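# Unscrew bottle cap and leave it flat on the table

## Task

Twist the cap off the bottle and set it lying flat on the table top, leaving the bottle standing upright; this only counts if both stay that way with no robot support, and both hands must release everything and pull away at the end.

## Robot and tools

Robot: two six-joint arms, left_arm and right_arm, each carrying an identical five-finger right hand (the hands are not mirrored, so every hand number and axis means the same on both). Scene frame: origin on the table top midway between the arms, +z up, +x out over the table, left_arm on the +y side. The arm names do not tell you which side of an image an arm appears on. Objects may occasionally get a small nudge from outside.

Hand point: a point fixed to the palm, 0.05 m in front of it, where the index pad would meet the thumb tip in a pinch. Its own axes: +z along straightened fingers (fingertips reach 0.06-0.07 m past it), +y out of the palm, +x across the palm toward the little finger. A wrist bracket on the little-finger side sticks out 0.03 m past the point along +y and 0.11 m across the palm and can strike things. Rotating the hand shifts the point slightly. A wrap grip needs the thumb turned fully in front of the palm (turn it before arriving) and fits objects 0.035-0.08 m wide. A pinch is roughly index -0.22, thumb_bend -0.75, thumb_turn -0.57.

Row layout (used by both execute_actions and move): always 28 numbers, each in [-1, 1], even if one arm is idle. First left_arm: dx, dy, dz, rx, ry, rz, then left_gripper: little, ring, middle, index, thumb_bend, thumb_turn, force_limit, speed; then the same 14 for right_arm/right_gripper. dx..rz are an offset, not a pose: the target relative to the hand point's measured pose at the start of the action (for a call's first action, the last pose reported), expressed in the hand point's own axes. Every row in an action is measured from that same start, not from the row before. Scale: 1.0 = 0.6 m or 180 degrees; rx, ry, rz form one rotation vector. Finger numbers are absolute targets: +1 straight/open, -1 fully curled; thumb_turn +1 beside the palm, -1 opposite the fingers. force_limit maps -1..+1 to about 0..10 N at the fingertip (0..15 N for the two thumb motors) and only stops closing motion. speed maps -1..+1 to nearly still..full (full travel 0.6 s). Nothing means 'no change': to keep a hand as is, resend its last eight numbers, or before any row, its hand_measured six values plus hand_force_limit and hand_speed. A motor moves only when its target changes by at least 0.01, then locks (holding at least 15 N). To tighten, raise force_limit and send a target further closed than hand_measured; to loosen, send one more open. For a soft grip close at speed -0.9 or lower.

execute_actions(actions): a list of up to 15 actions; each action is a table of up to 15 rows, one row per 1/30 s control step; a shorter table repeats its last row to fill 15 steps (0.5 s). An empty list just returns state and images. Each step the commanded pose is clipped to within 100 mm and 16 degrees of the measured pose, so large offsets take several actions; the arm then settles at its last clipped pose.

move(target, speed, stop_force, blocking): target is one 28-number row, offsets counted from the pose in the latest result that shows one. Each hand point travels a straight line; both paths finish together, lasting 0.5-10 s (cut off at 10 s). speed: m/s, 0.002-0.5, default 0.25; rotation up to twice that in rad/s. stop_force: N, 13-80, one value for both arms, not allowed in the first 0.2 s of a scene nor with blocking=false; an arm's path ends when its wrist sensor feels that much extra push against its motion, then backs off two steps and holds. Use it only with slow moves and no rotation; omit it when pulling away from something being pressed. blocking=false returns after 0.5 s; then call wait(0) or stop before sending other motion. The result adds a 'move:' line with each arm's ending: done, off_target, moving, held, fault or contact, plus limits (paced = pose clipped; held = a check blocked steps, after which the arm can jump fast) and distances to target.

wait(seconds): 0-10, lets the scene run holding last commands. stop(): brakes a running move. zoom_image(camera, region): region [x0, y0, x1, y1] in pixels, at most 504x504. Cameras: cam_head_left, cam_head_right, cam_high, cam_low (672x504), cam_left_wrist, cam_right_wrist (616x616 fisheye). show_instructions(): shows the reference image. finished_scene(scene): ends the current scene by its number; irreversible, so only call it once the cap lies flat, the bottle is upright and both hands are clear.

Results: the state line gives each hand point's position (m) and orientation quaternion wxyz plus velocities, in the scene frame (reported positions can be a little off at long reach). 'Hand target' is where the controller is driving now; 'pose unreachable' means a clearance check altered that arm's command; step readings may carry HELD. Wrist force/torque are along the end effector's axes, with offsets up to about 5.5 N, noise, and saturation near 100 N. hand_measured, hand_stopped_by (moving, target, force, stalled, fault) and hand_load_n list six values in motor order; load is positive when pushed open, and loads falling near 0 mean the grip was lost. MOTOR HOT appears at 70 C; at 85 C the arm is braked until cool.

Avoid: knocking anything off the table; arms or hands hitting or pressing each other; pushing past a firm contact with stiff arms, fast contacts, joint torque over the limits (shoulder 287, elbow 130, wrists 46.9 N m) or 150 N of outside force, any of which stops the arm for 10 s; dropping or slamming objects; holding loads long enough to overheat.

Each tool is called after "Emit:" in YAML: its name, and indented under it one key for each argument.

Reference images:

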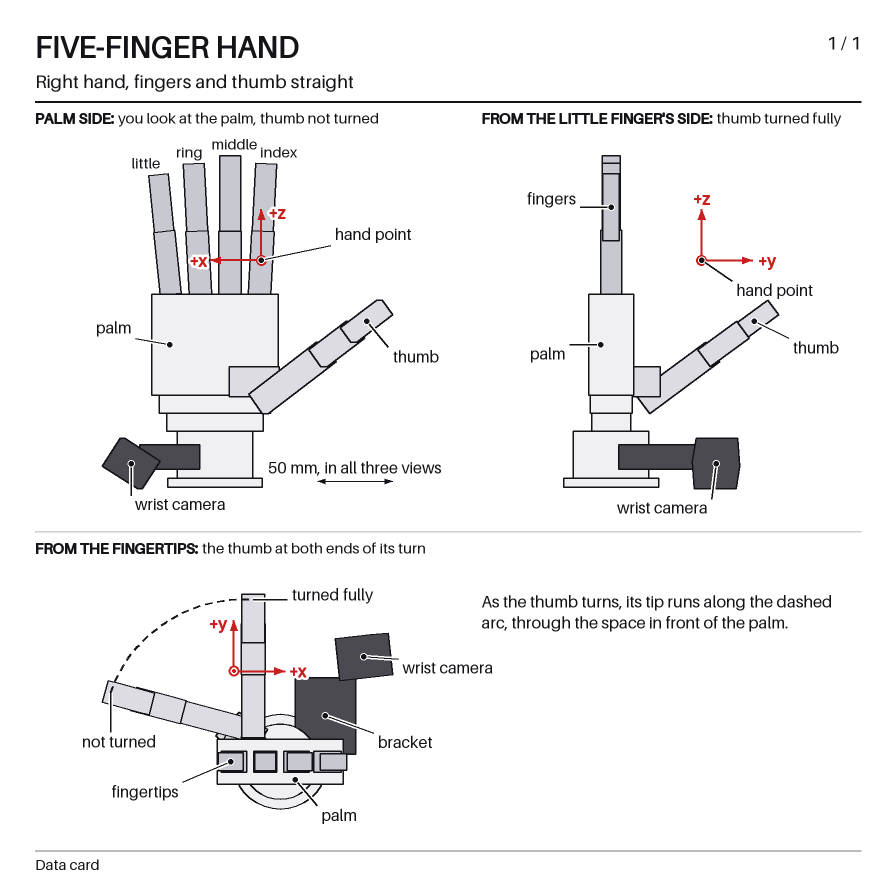

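## Session

Emit:
execute_actions:
  actions: []

Scene clock: 0.00 s.
left_arm: end_effector_position=(-0.1524, +1.1060, +0.5926) hand_measured=(+1.000, +1.000, +1.000, +1.000, +1.000, +1.000) hand_load_n=(+0.0, +0.0, +0.0, +0.0, +0.0, +0.0) hand_stopped_by=(target, target, target, target, target, target) hand_force_limit=0.00 hand_speed=-0.80 end_effector_quat_wxyz=(+0.026, +0.665, -0.746, -0.024) end_effector_velocity=(-0.000, -0.001, +0.001) end_effector_angular_velocity=(+0.001, -0.000, +0.000) | right_arm: end_effector_position=(+0.1511, -1.1596, +0.6037) hand_measured=(+1.000, +1.000, +1.000, +1.000, +1.000, +1.000) hand_load_n=(+0.0, +0.0, +0.0, +0.0, +0.0, +0.0) hand_stopped_by=(target, target, target, target, target, target) hand_force_limit=0.00 hand_speed=-0.80 end_effector_quat_wxyz=(-0.037, +0.689, +0.722, +0.051) end_effector_velocity=(+0.000, +0.001, +0.001) end_effector_angular_velocity=(-0.002, +0.000, -0.000)
Joint positions: left_arm=[ 1.448 -1.585  1.481  1.695  1.503 -1.762] | right_arm=[-1.68  -1.481  1.367  1.81   1.585 -1.86 ]
Joint velocities: left_arm=[ 0.    -0.001 -0.     0.     0.     0.   ] | right_arm=[ 0.    -0.002 -0.001  0.    -0.     0.   ]
Joint torques (N m, as the arm reports them, + toward a larger angle): no reading
Wrist force (N, on the end effector, along its own x y z axes, offset not removed): no reading
Wrist torque (N m, same axes, about the end effector's origin, offset not removed): no reading
Hand target (left_arm): -0.152, +1.106, +0.593; -0.026, -0.665, +0.746, +0.024
Hand target (right_arm): +0.151, -1.160, +0.604; -0.037, +0.689, +0.722, +0.051

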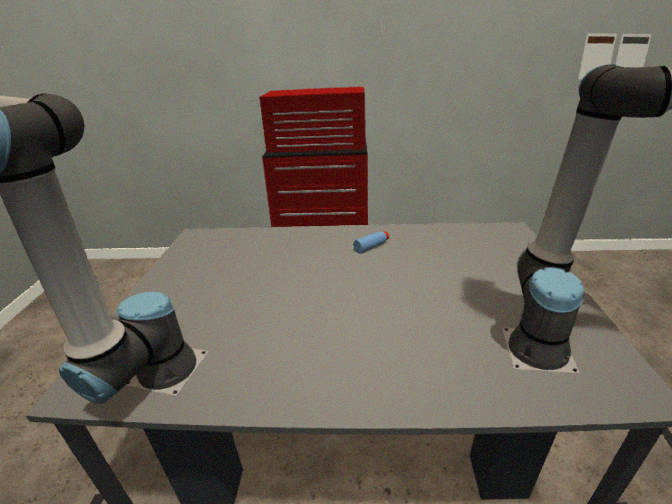

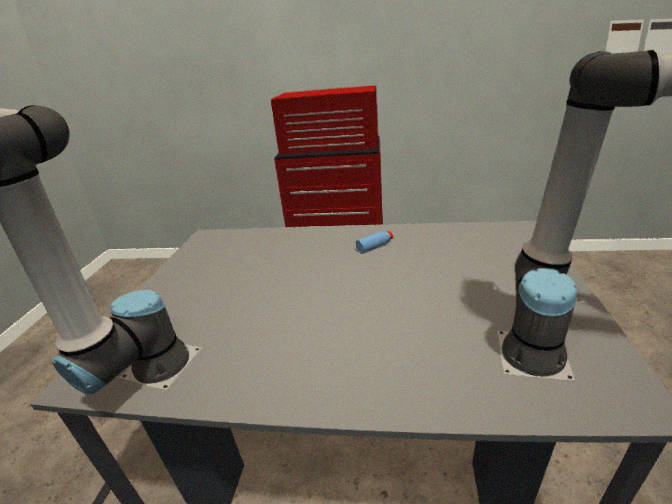

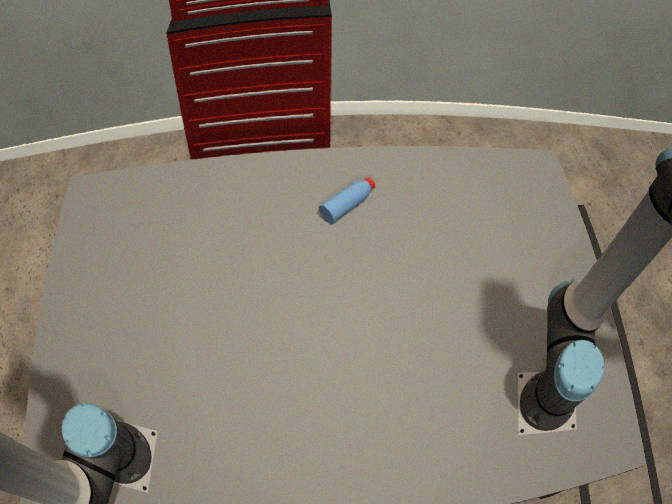

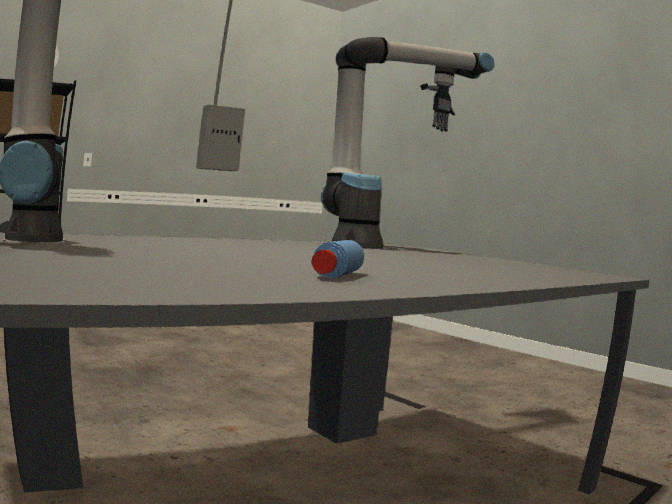

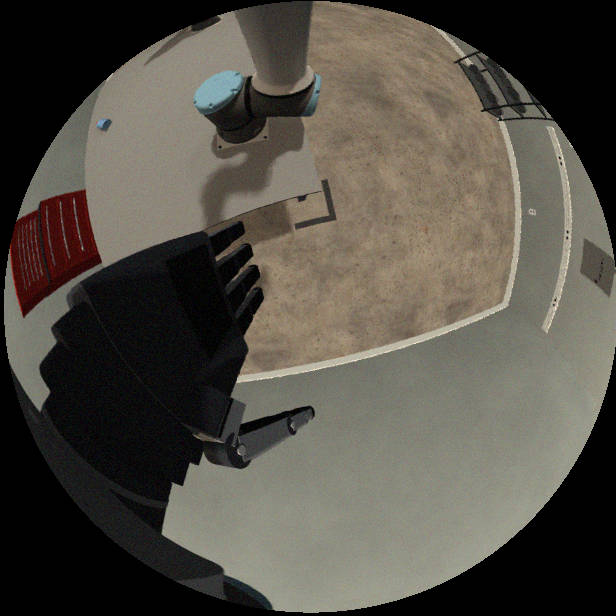

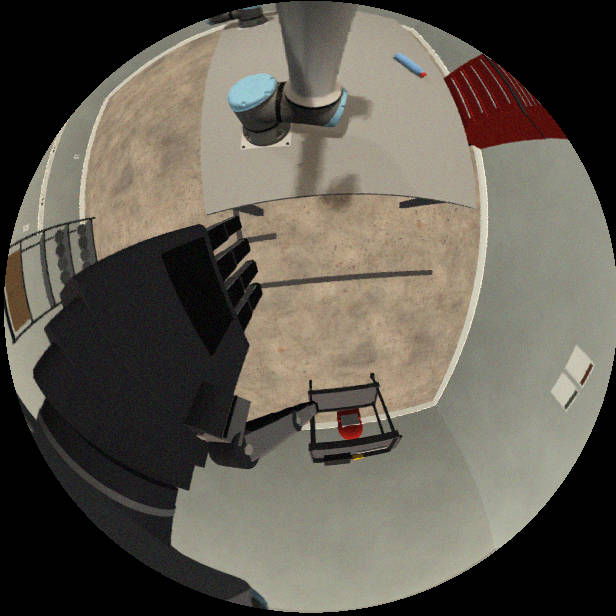

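Emit:
move:
  target: [0.3,-1,0,0,0,0,1,1,1,1,1,1,0,0, 0.5,0.75,0,0,0,0,1,1,1,1,1,-1,0,0]
  speed: 0.4

Emit:
move:
  target: [0.9,-0.1,0.15,0,0,0,1,1,1,1,1,1,0,0, 1,0,0.45,0,0,0.79,1,1,1,1,1,-1,0,0]
  speed: 0.4

Emit:
move:
  target: [0,0,0,0,0,0,1,1,1,1,1,1,0,0, 0,0,0,0.5,0,0,1,1,1,1,1,-1,0,0]
  speed: 0.4

Scene clock: 3.67 s.
left_arm: end_effector_position=(+0.4208, +0.8580, +0.5518) hand_measured=(+1.000, +1.000, +1.000, +1.000, +1.000, +1.000) hand_load_n=(+0.0, +0.0, +0.0, +0.0, +0.0, +0.0) hand_stopped_by=(target, target, target, target, target, target) hand_force_limit=0.00 hand_speed=0.00 end_effector_quat_wxyz=(+0.026, +0.665, -0.746, -0.024) end_effector_velocity=(+0.003, -0.000, -0.000) end_effector_angular_velocity=(-0.000, +0.001, +0.001) | right_arm: end_effector_position=(+0.5856, -0.8408, +0.6499) hand_measured=(+1.000, +1.000, +1.000, +1.000, +1.000, -1.000) hand_load_n=(+0.0, +0.0, +0.0, +0.0, +0.0, +0.0) hand_stopped_by=(target, target, target, target, target, target) hand_force_limit=0.00 hand_speed=0.00 end_effector_quat_wxyz=(-0.037, +0.689, +0.722, +0.050) end_effector_velocity=(+0.002, +0.001, +0.001) end_effector_angular_velocity=(-0.002, -0.001, -0.001)
Joint positions: left_arm=[ 0.274 -1.397  1.359  1.679  1.562 -2.936] | right_arm=[-0.617 -1.475  1.267  1.853  1.47  -0.801]
Joint velocities: left_arm=[-0.001  0.004 -0.005  0.001  0.    -0.002] | right_arm=[ 0.005  0.003 -0.005 -0.001  0.001  0.006]
Joint torques (N m, as the arm reports them, + toward a larger angle): left_arm=[-10.66 -38.5  -46.57   5.58  -2.67  -2.09] | right_arm=[ 22.82 -32.99 -54.41   8.05   2.86   4.08]
Wrist force (N, on the end effector, along its own x y z axes, offset not removed): left_arm=[-2.1 -0.8 -1.9] | right_arm=[-1.3 -0.7 -3.6]
Wrist torque (N m, same axes, about the end effector's origin, offset not removed): left_arm=[-0.15 0.38 -0.09] | right_arm=[0.07 0.44 -0.20]
Hand target (left_arm): +0.421, +0.858, +0.552; -0.026, -0.665, +0.746, +0.024
Hand target (right_arm): +0.586, -0.841, +0.650; -0.037, +0.689, +0.722, +0.050
Off the commanded pose (left_arm): 0.001 m, 0 deg.
Off the commanded pose (right_arm): 0.001 m, 0 deg.
move: done
camera_calibration (this result's frames):
cam_left_wrist: T_world_to_cam=[[-0.96628, 0.252233, 0.0517819, 0.162814], [0.244914, 0.83821, 0.487258, -1.0833], [0.0794983, 0.48351, -0.871721, 0.166518], [0, 0, 0, 1]] pos_world=[0.409401, 0.786453, 0.664573]
cam_right_wrist: T_world_to_cam=[[0.995314, -0.0958133, 0.0130154, -0.669437], [-0.0929689, -0.91127, 0.401178, -0.972634], [-0.0265776, -0.400508, -0.915908, 0.401299], [0, 0, 0, 1]] pos_world=[0.58654, -0.78975, 0.766465]

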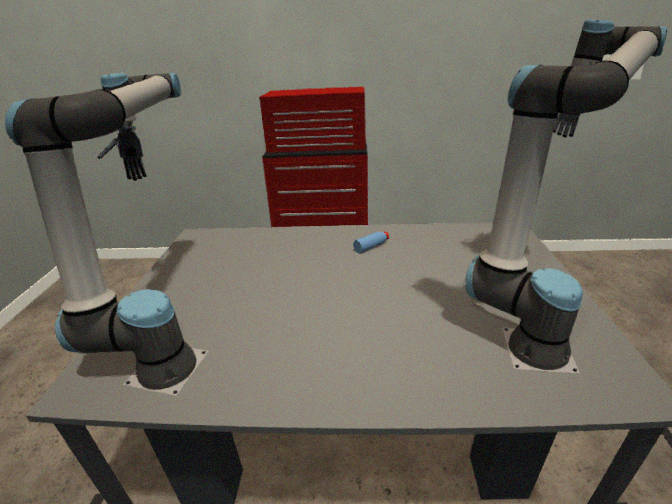

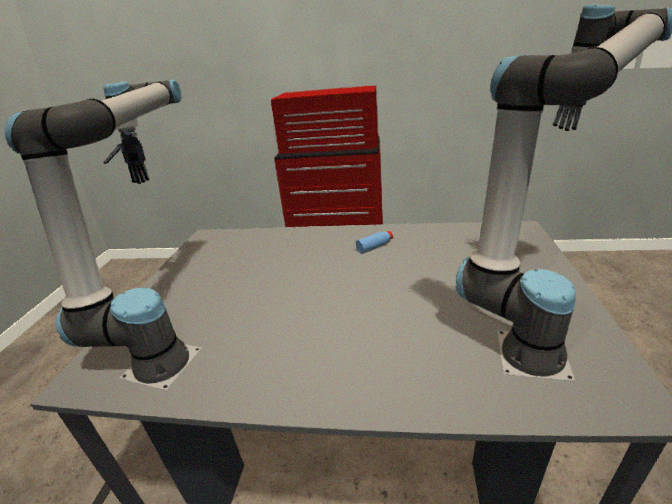

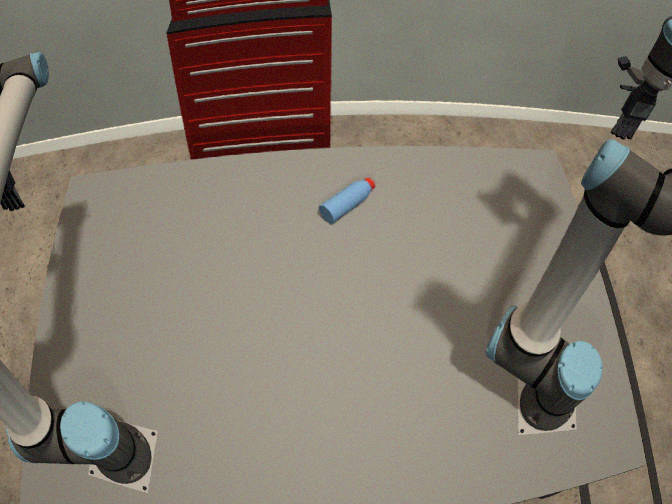

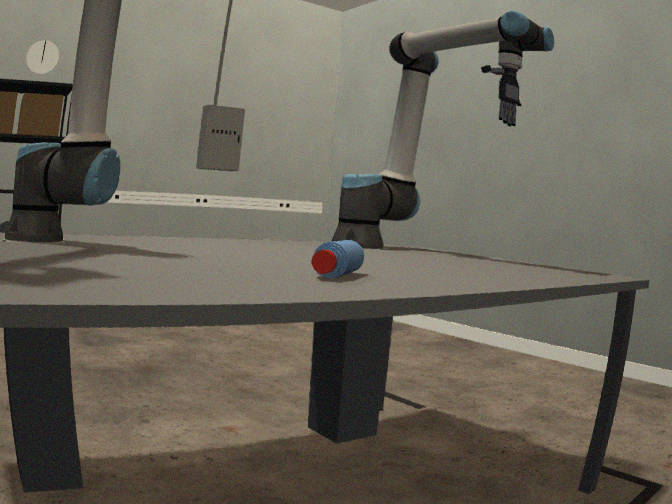

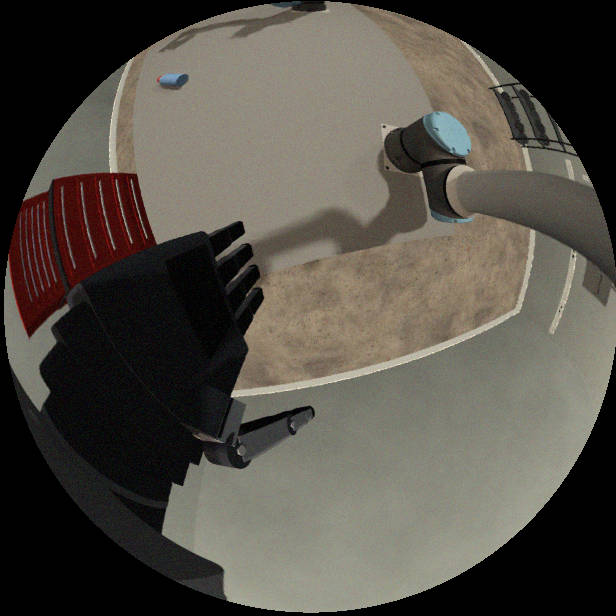

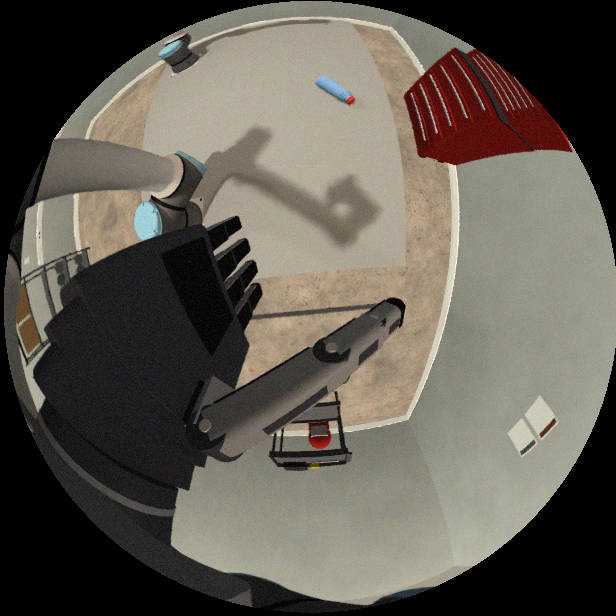

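Scene clock: 7.47 s.
left_arm: end_effector_position=(+0.4115, +0.3153, +0.4616) hand_measured=(+1.000, +1.000, +1.000, +1.000, +1.000, +1.000) hand_load_n=(+0.0, +0.0, +0.0, +0.0, +0.0, +0.0) hand_stopped_by=(target, target, target, target, target, target) hand_force_limit=0.00 hand_speed=0.00 end_effector_quat_wxyz=(+0.026, +0.665, -0.746, -0.024) end_effector_velocity=(+0.000, -0.002, -0.000) end_effector_angular_velocity=(-0.001, -0.001, +0.001) | right_arm: end_effector_position=(+0.5600, -0.2128, +0.4553) hand_measured=(+1.000, +1.000, +1.000, +1.000, +1.000, -1.000) hand_load_n=(+0.0, +0.0, +0.0, +0.0, +0.0, +0.0) hand_stopped_by=(target, target, target, target, target, target) hand_force_limit=0.00 hand_speed=0.00 end_effector_quat_wxyz=(-0.059, +0.907, -0.417, -0.019) end_effector_velocity=(+0.001, +0.003, -0.002) end_effector_angular_velocity=(-0.002, +0.002, -0.011)
Joint positions: left_arm=[-0.644 -1.333  1.435  1.518  1.621 -3.852] | right_arm=[ 0.49  -1.172  1.199  1.487  1.46   2.793]
Joint velocities: left_arm=[-0.002  0.001 -0.002 -0.001  0.    -0.002] | right_arm=[ 0.003  0.004 -0.002 -0.001  0.002  0.015]
Joint torques (N m, as the arm reports them, + toward a larger angle): left_arm=[ -9.66 -44.12 -46.98   1.82   2.68  -2.02] | right_arm=[ 21.42 -55.32 -53.92   0.44   2.81   4.01]
Wrist force (N, on the end effector, along its own x y z axes, offset not removed): left_arm=[2.1 0.0 -1.6] | right_arm=[-0.6 2.2 1.1]
Wrist torque (N m, same axes, about the end effector's origin, offset not removed): left_arm=[-0.12 -0.15 0.14] | right_arm=[0.22 0.06 -0.03]
Hand target (left_arm): +0.411, +0.315, +0.462; -0.026, -0.665, +0.746, +0.024
Hand target (right_arm): +0.560, -0.212, +0.455; -0.059, +0.907, -0.417, -0.019
Off the commanded pose (left_arm): 0.001 m, 0 deg.
Off the commanded pose (right_arm): 0.001 m, 0 deg.
move: done
camera_calibration (this result's frames):
cam_left_wrist: T_world_to_cam=[[-0.966304, 0.252252, 0.0512438, 0.295632], [0.244692, 0.838404, 0.487036, -0.582033], [0.0798931, 0.483164, -0.871877, 0.351016], [0, 0, 0, 1]] pos_world=[0.400046, 0.243806, 0.574365]
cam_right_wrist: T_world_to_cam=[[-0.84323, -0.533136, -0.0687666, 0.392563], [-0.464917, 0.659082, 0.591154, 0.131294], [-0.269843, 0.53045, -0.803622, 0.757092], [0, 0, 0, 1]] pos_world=[0.596358, -0.278843, 0.557795]

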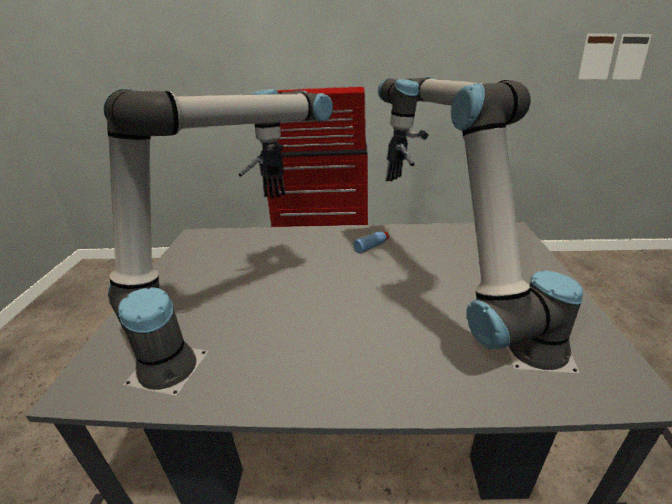

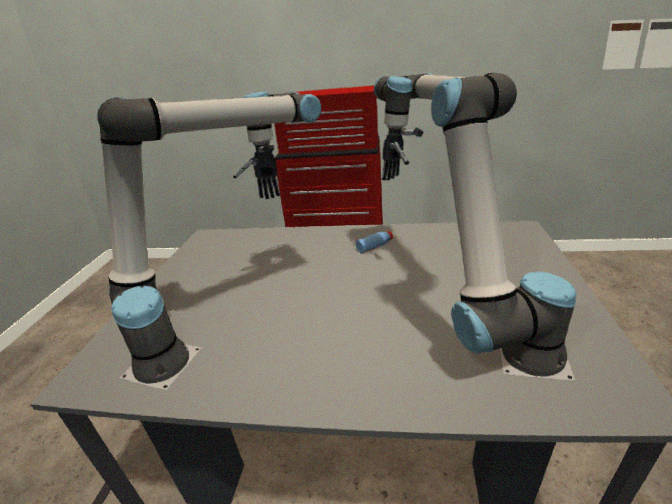

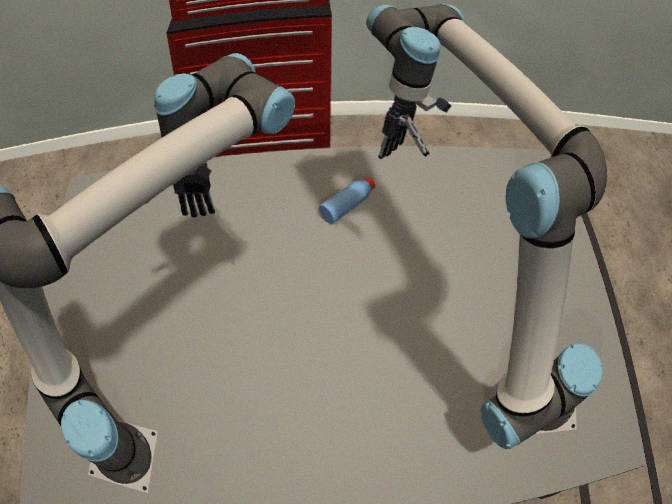

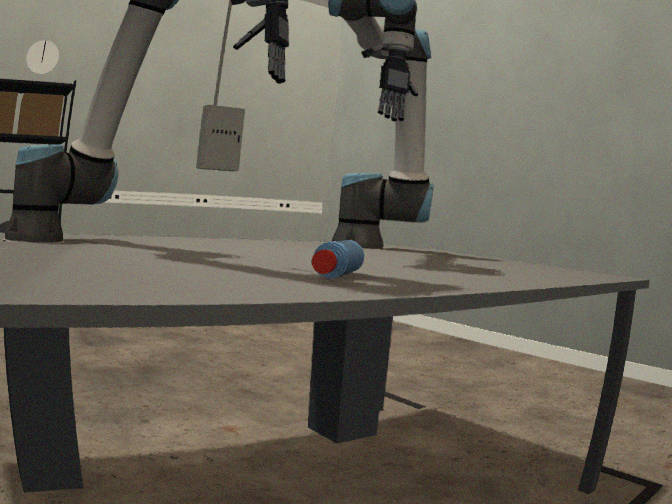

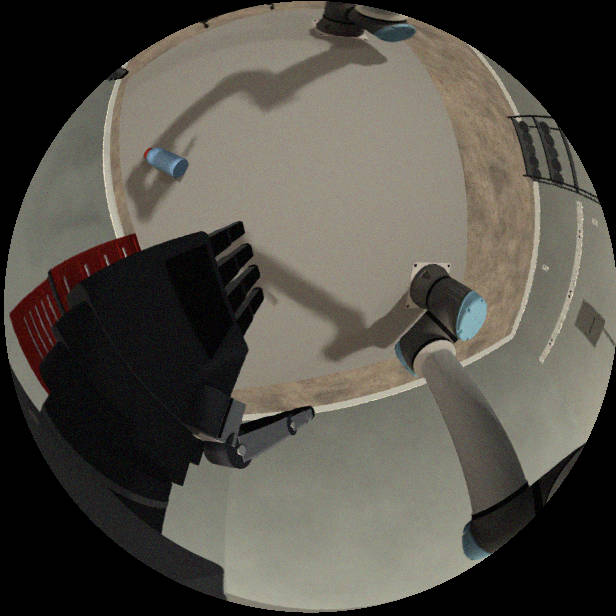

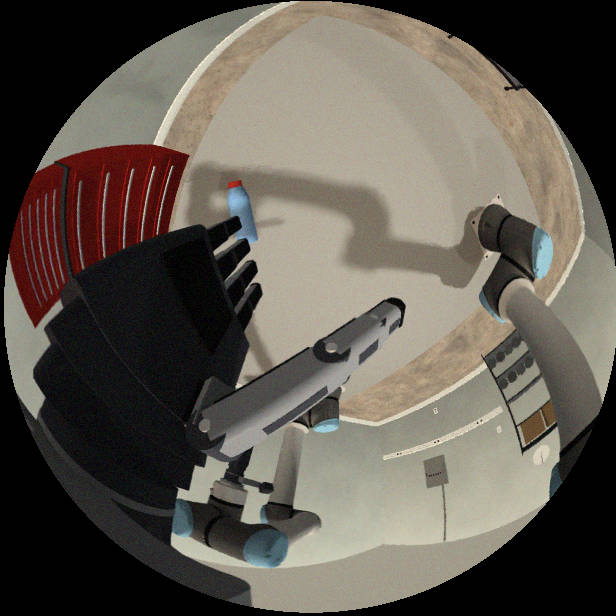

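Scene clock: 10.17 s.
left_arm: end_effector_position=(+0.4115, +0.3153, +0.4616) hand_measured=(+1.000, +1.000, +1.000, +1.000, +1.000, +1.000) hand_load_n=(+0.0, +0.0, +0.0, +0.0, +0.0, +0.0) hand_stopped_by=(target, target, target, target, target, target) hand_force_limit=0.00 hand_speed=0.00 end_effector_quat_wxyz=(+0.026, +0.665, -0.746, -0.024) end_effector_velocity=(+0.000, +0.000, -0.000) end_effector_angular_velocity=(+0.001, +0.000, +0.001) | right_arm: end_effector_position=(+0.5602, -0.2129, +0.4553) hand_measured=(+1.000, +1.000, +1.000, +1.000, +1.000, -1.000) hand_load_n=(+0.0, +0.0, +0.0, +0.0, +0.0, +0.0) hand_stopped_by=(target, target, target, target, target, target) hand_force_limit=0.00 hand_speed=0.00 end_effector_quat_wxyz=(+0.683, -0.600, +0.308, -0.280) end_effector_velocity=(+0.001, +0.000, +0.002) end_effector_angular_velocity=(+0.011, -0.014, -0.002)
Joint positions: left_arm=[-0.644 -1.333  1.435  1.518  1.621 -3.852] | right_arm=[ 0.257 -1.901  2.171 -0.377  0.992  3.285]
Joint velocities: left_arm=[ 0.001  0.     0.     0.    -0.     0.   ] | right_arm=[ 0.001 -0.002  0.007 -0.026  0.004  0.011]
Joint torques (N m, as the arm reports them, + toward a larger angle): left_arm=[ 12.64 -63.47 -29.95   2.02   2.38   1.48] | right_arm=[ 18.98 -28.23 -33.26  -5.33   2.81   3.84]
Wrist force (N, on the end effector, along its own x y z axes, offset not removed): left_arm=[-1.3 0.3 -3.7] | right_arm=[-4.0 1.0 4.4]
Wrist torque (N m, same axes, about the end effector's origin, offset not removed): left_arm=[0.03 0.25 -0.04] | right_arm=[-0.07 0.59 -0.04]
Hand target (left_arm): +0.411, +0.315, +0.462; -0.026, -0.665, +0.746, +0.024
Hand target (right_arm): +0.560, -0.213, +0.455; +0.683, -0.599, +0.308, -0.281
Off the commanded pose (left_arm): 0.000 m, 0 deg.
Off the commanded pose (right_arm): 0.000 m, 0 deg.
move: done
camera_calibration (this result's frames):
cam_left_wrist: T_world_to_cam=[[-0.966304, 0.252253, 0.0512435, 0.295633], [0.244692, 0.838404, 0.487036, -0.582033], [0.0798934, 0.483164, -0.871877, 0.351016], [0, 0, 0, 1]] pos_world=[0.400046, 0.243806, 0.574365]
cam_right_wrist: T_world_to_cam=[[-0.0873547, 0.221832, -0.971164, 0.540815], [-0.944068, 0.292742, 0.151785, 0.521885], [0.317971, 0.930104, 0.183852, 0.0633942], [0, 0, 0, 1]] pos_world=[0.51978, -0.331711, 0.434351]

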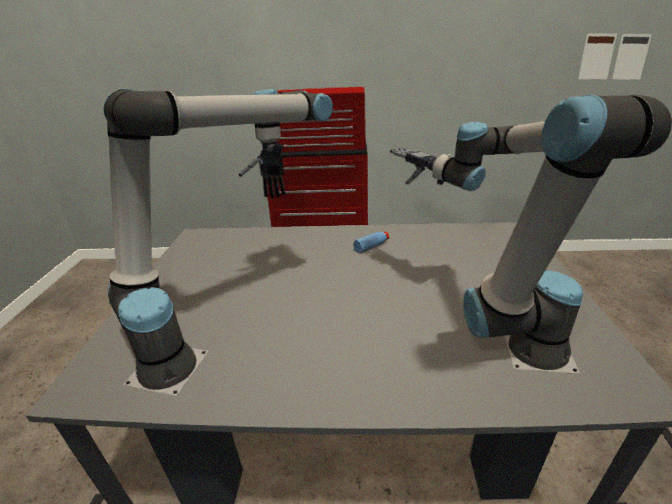

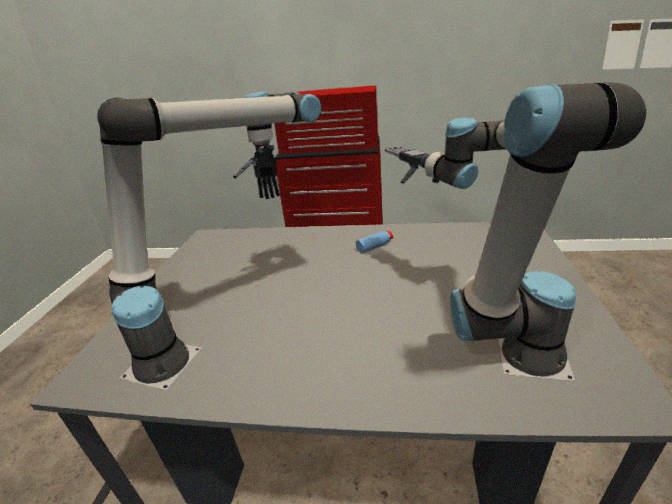

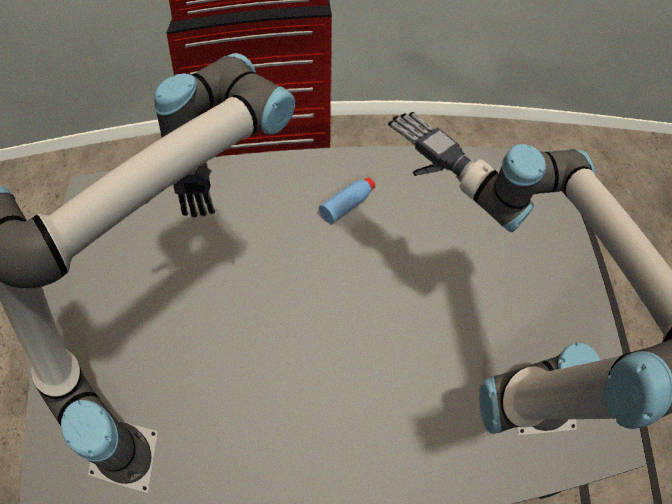

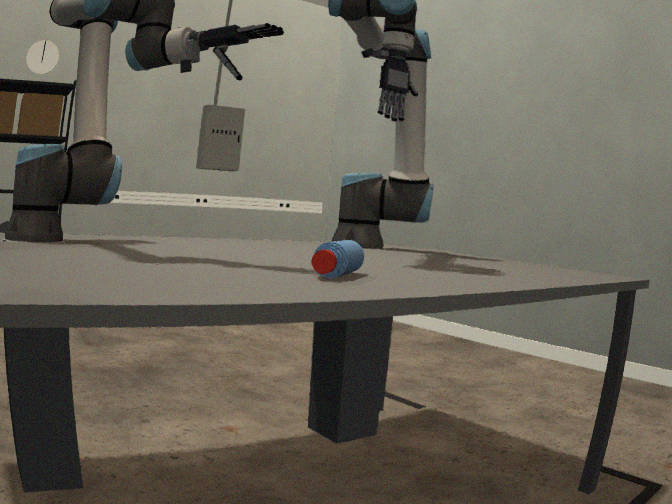

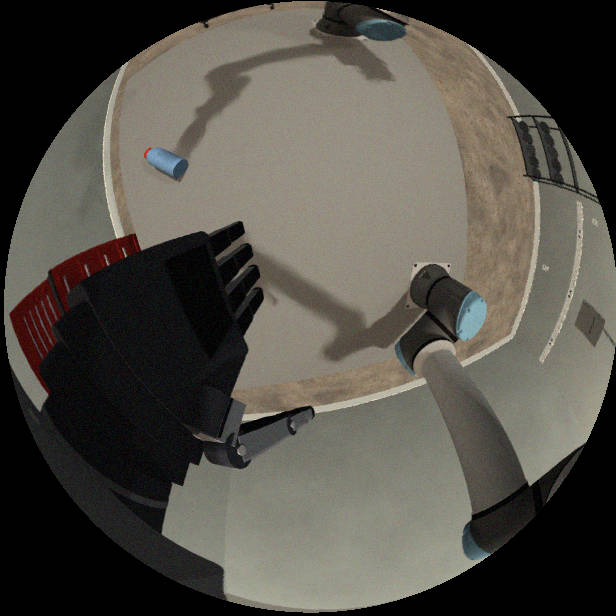

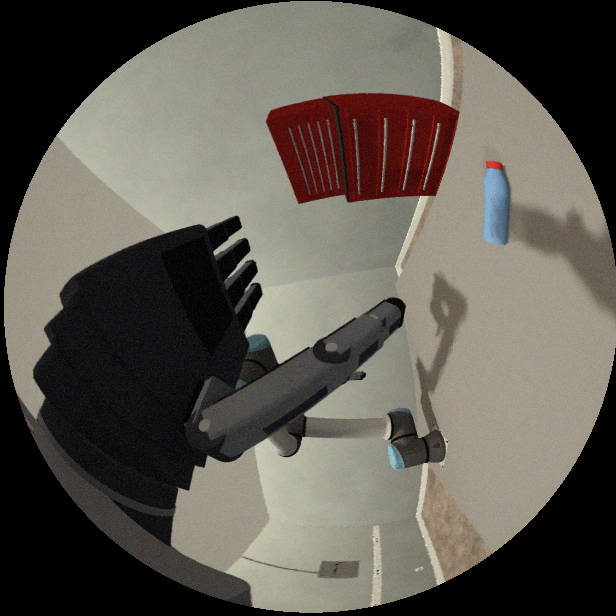

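Emit:
move:
  target: [0,0,0,0,0,0,1,1,1,1,1,1,0,0, 0.01,0.508,0.38,-0.3,0,0,0.8,0.8,0.8,0.8,1,-1,0,0]
  speed: 0.3

Scene clock: 13.13 s.
left_arm: end_effector_position=(+0.4115, +0.3153, +0.4616) hand_measured=(+1.000, +1.000, +1.000, +1.000, +1.000, +1.000) hand_load_n=(+0.0, +0.0, +0.0, +0.0, +0.0, +0.0) hand_stopped_by=(target, target, target, target, target, target) hand_force_limit=0.00 hand_speed=0.00 end_effector_quat_wxyz=(+0.026, +0.665, -0.746, -0.024) end_effector_velocity=(+0.000, -0.000, +0.000) end_effector_angular_velocity=(-0.000, -0.000, -0.000) | right_arm: end_effector_position=(+0.7408, -0.0330, +0.1729) hand_measured=(+0.800, +0.800, +0.800, +0.800, +1.000, -1.000) hand_load_n=(+0.0, +0.0, +0.0, +0.0, +0.0, +0.0) hand_stopped_by=(target, target, target, target, target, target) hand_force_limit=0.00 hand_speed=0.00 end_effector_quat_wxyz=(-0.336, +0.844, -0.402, +0.110) end_effector_velocity=(+0.002, +0.002, -0.003) end_effector_angular_velocity=(-0.007, +0.009, +0.001)
Joint positions: left_arm=[-0.644 -1.333  1.435  1.518  1.621 -3.852] | right_arm=[ 0.554 -0.987  1.356  0.516  1.318  2.972]
Joint velocities: left_arm=[-0.     0.    -0.001  0.     0.     0.   ] | right_arm=[ 0.001  0.012 -0.015  0.014  0.003 -0.002]
Joint torques (N m, as the arm reports them, + toward a larger angle): left_arm=[ 12.03 -62.18 -29.39   2.01   2.57   1.56] | right_arm=[ 20.15 -65.97 -52.58   4.95   3.01  -4.13]
Wrist force (N, on the end effector, along its own x y z axes, offset not removed): left_arm=[0.4 0.6 -2.8] | right_arm=[1.0 1.8 -1.8]
Wrist torque (N m, same axes, about the end effector's origin, offset not removed): left_arm=[0.14 -0.03 0.09] | right_arm=[0.25 -0.10 0.08]
Hand target (left_arm): +0.411, +0.315, +0.462; -0.026, -0.665, +0.746, +0.024
Hand target (right_arm): +0.741, -0.033, +0.173; -0.336, +0.845, -0.402, +0.110
Off the commanded pose (left_arm): 0.000 m, 0 deg.
Off the commanded pose (right_arm): 0.000 m, 0 deg.
move: done
camera_calibration (this result's frames):
cam_left_wrist: T_world_to_cam=[[-0.966304, 0.252253, 0.0512436, 0.295633], [0.244692, 0.838404, 0.487036, -0.582033], [0.0798933, 0.483164, -0.871877, 0.351016], [0, 0, 0, 1]] pos_world=[0.400046, 0.243806, 0.574365]
cam_right_wrist: T_world_to_cam=[[-0.695862, -0.343398, -0.630757, 0.615648], [-0.711183, 0.451748, 0.538648, 0.448429], [0.0999729, 0.823408, -0.558573, 0.176889], [0, 0, 0, 1]] pos_world=[0.729637, -0.136817, 0.245585]

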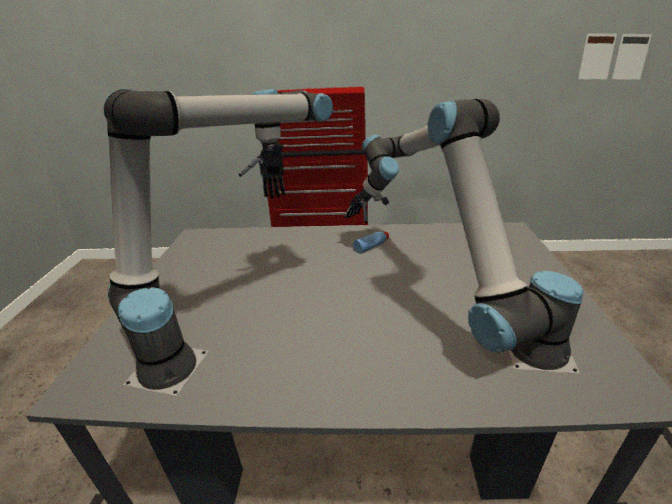

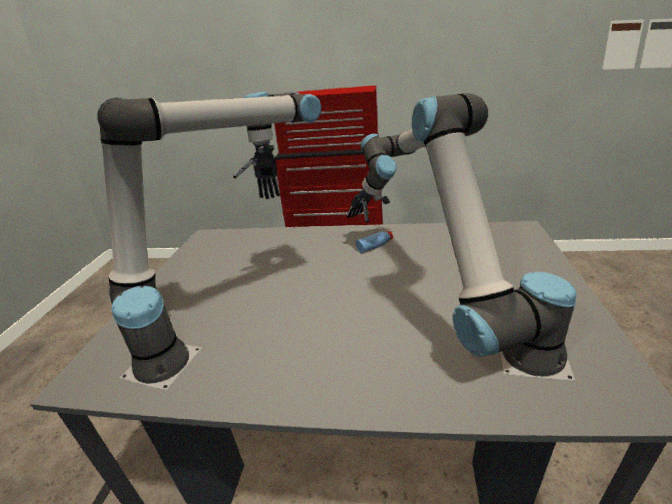

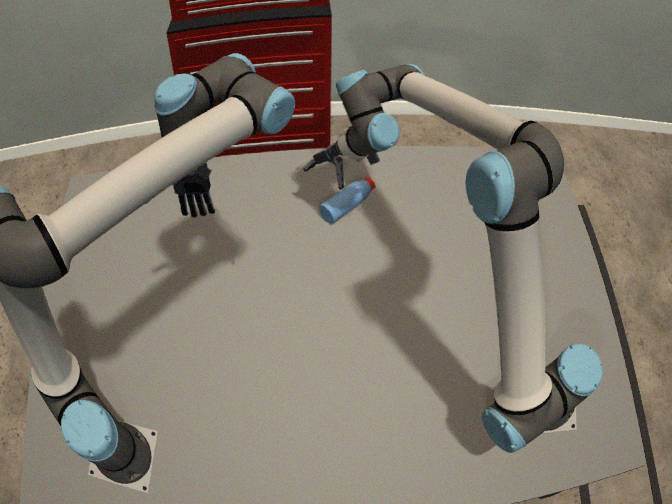

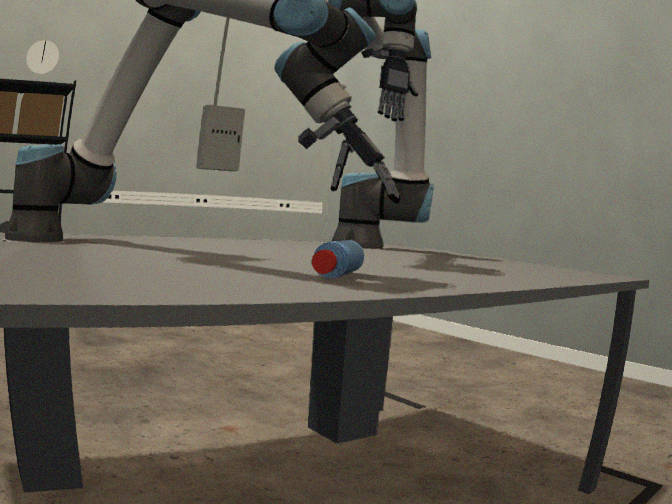

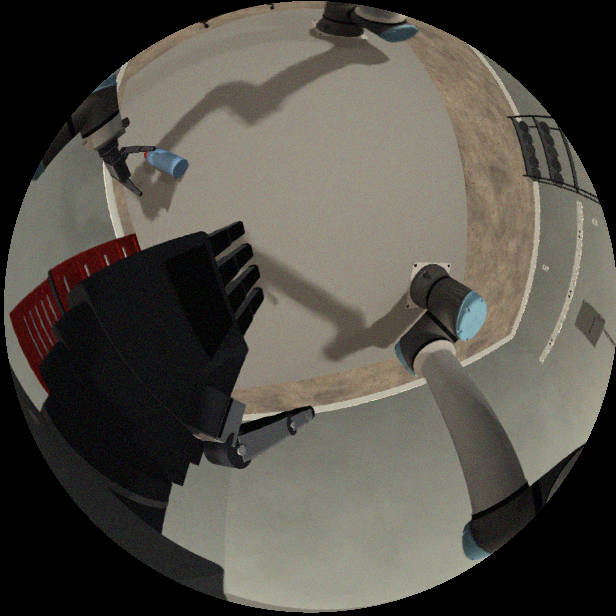

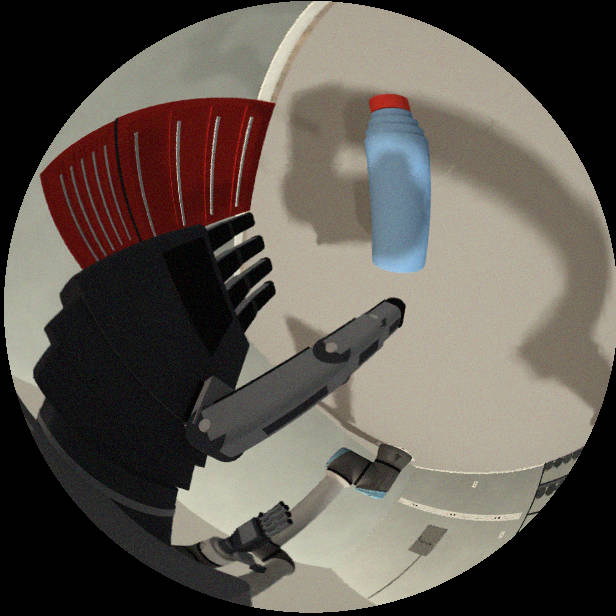

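Emit:
move:
  target: [0,0,0,0,0,0,1,1,1,1,1,1,0,0, 0.043,0.192,0.134,0,0,0,0.8,0.8,0.8,0.8,1,-1,0,0]
  speed: 0.1
  stop_force: 15

Scene clock: 15.60 s.
left_arm: end_effector_position=(+0.4115, +0.3153, +0.4616) hand_measured=(+1.000, +1.000, +1.000, +1.000, +1.000, +1.000) hand_load_n=(+0.0, +0.0, +0.0, +0.0, +0.0, +0.0) hand_stopped_by=(target, target, target, target, target, target) hand_force_limit=0.00 hand_speed=0.00 end_effector_quat_wxyz=(+0.026, +0.665, -0.746, -0.024) end_effector_velocity=(-0.000, +0.000, -0.000) end_effector_angular_velocity=(+0.001, +0.001, -0.000) | right_arm: end_effector_position=(+0.7249, -0.0657, +0.0351) hand_measured=(+0.800, +0.800, +0.800, +0.800, +1.000, -1.000) hand_load_n=(+0.0, +0.0, +0.0, +0.0, +0.0, +0.0) hand_stopped_by=(target, target, target, target, target, target) hand_force_limit=0.00 hand_speed=0.00 end_effector_quat_wxyz=(-0.336, +0.844, -0.402, +0.110) end_effector_velocity=(-0.001, -0.001, -0.003) end_effector_angular_velocity=(+0.000, +0.001, +0.000)
Joint positions: left_arm=[-0.644 -1.333  1.435  1.518  1.621 -3.852] | right_arm=[ 0.523 -0.928  1.53   0.29   1.298  2.947]
Joint velocities: left_arm=[-0.    -0.     0.001  0.001 -0.     0.   ] | right_arm=[-0.001  0.002  0.004 -0.005 -0.001 -0.   ]
Joint torques (N m, as the arm reports them, + toward a larger angle): left_arm=[ 10.68 -62.35 -29.95   2.     2.49   1.18] | right_arm=[-18.2  -66.3  -21.67  -1.75  -4.26  -3.81]
Wrist force (N, on the end effector, along its own x y z axes, offset not removed): left_arm=[-0.5 -1.9 -1.8] | right_arm=[1.2 0.5 -3.9]
Wrist torque (N m, same axes, about the end effector's origin, offset not removed): left_arm=[-0.42 0.17 -0.07] | right_arm=[0.22 0.06 0.13]
Hand target (left_arm): +0.411, +0.315, +0.462; -0.026, -0.665, +0.746, +0.024
Hand target (right_arm): +0.725, -0.066, +0.035; -0.336, +0.844, -0.402, +0.110
Off the commanded pose (left_arm): 0.000 m, 0 deg.
Off the commanded pose (right_arm): 0.000 m, 0 deg.
move: done
camera_calibration (this result's frames):
cam_left_wrist: T_world_to_cam=[[-0.966304, 0.252253, 0.0512435, 0.295633], [0.244692, 0.838404, 0.487036, -0.582033], [0.0798933, 0.483164, -0.871877, 0.351016], [0, 0, 0, 1]] pos_world=[0.400046, 0.243806, 0.574365]
cam_right_wrist: T_world_to_cam=[[-0.69588, -0.343394, -0.630739, 0.506469], [-0.711169, 0.451738, 0.538676, 0.526187], [0.0999507, 0.823416, -0.558566, 0.128459], [0, 0, 0, 1]] pos_world=[0.71381, -0.169555, 0.107758]

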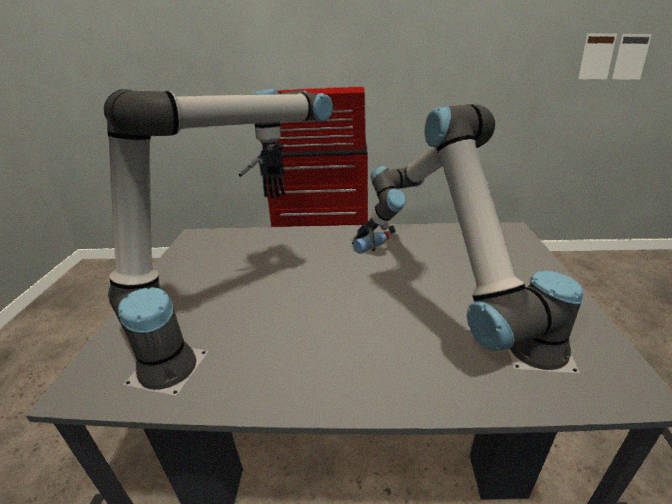

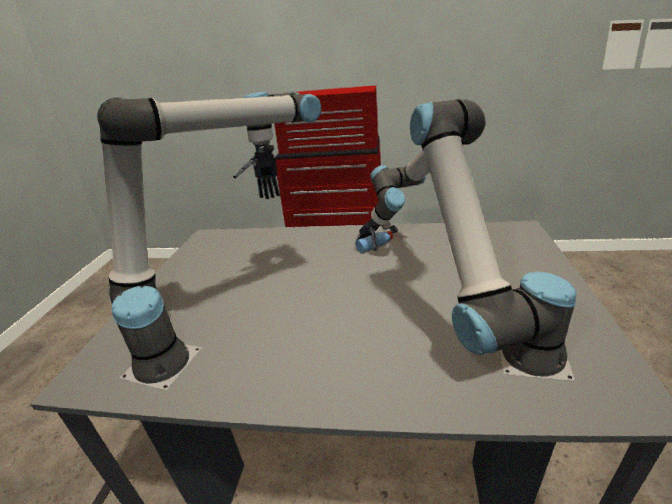

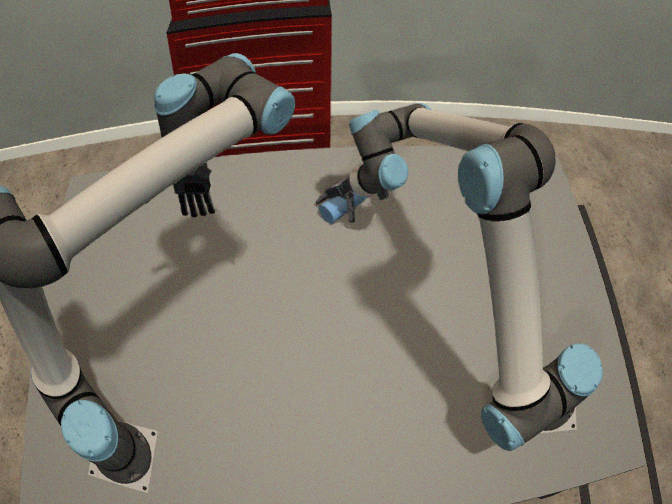

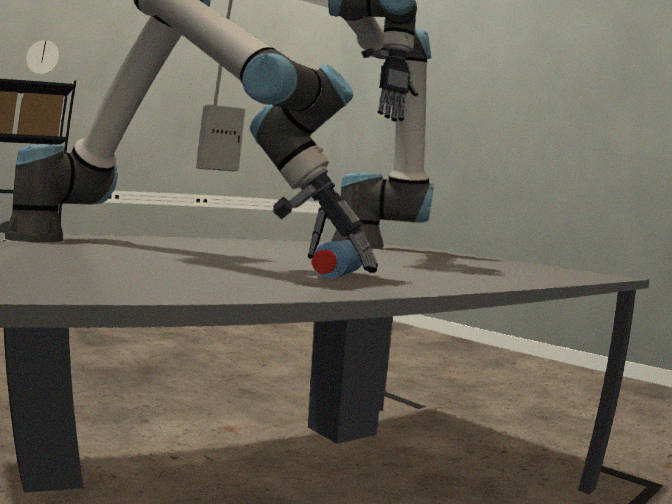

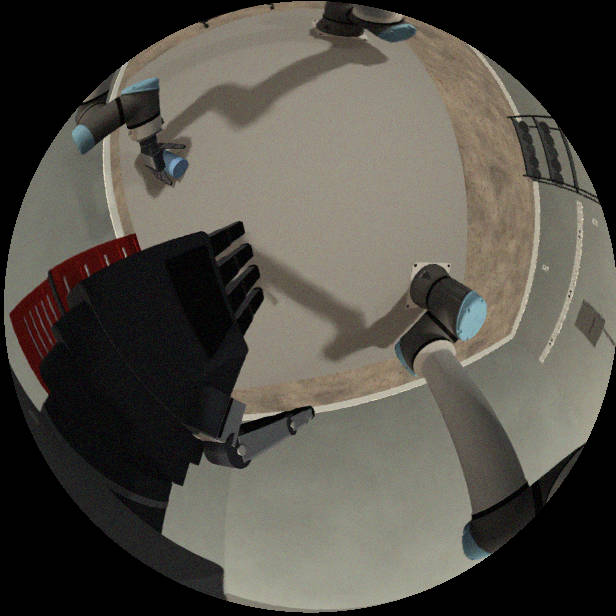

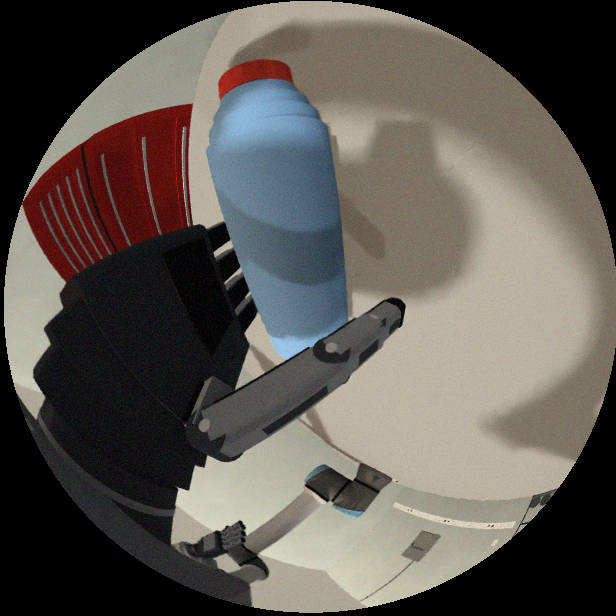

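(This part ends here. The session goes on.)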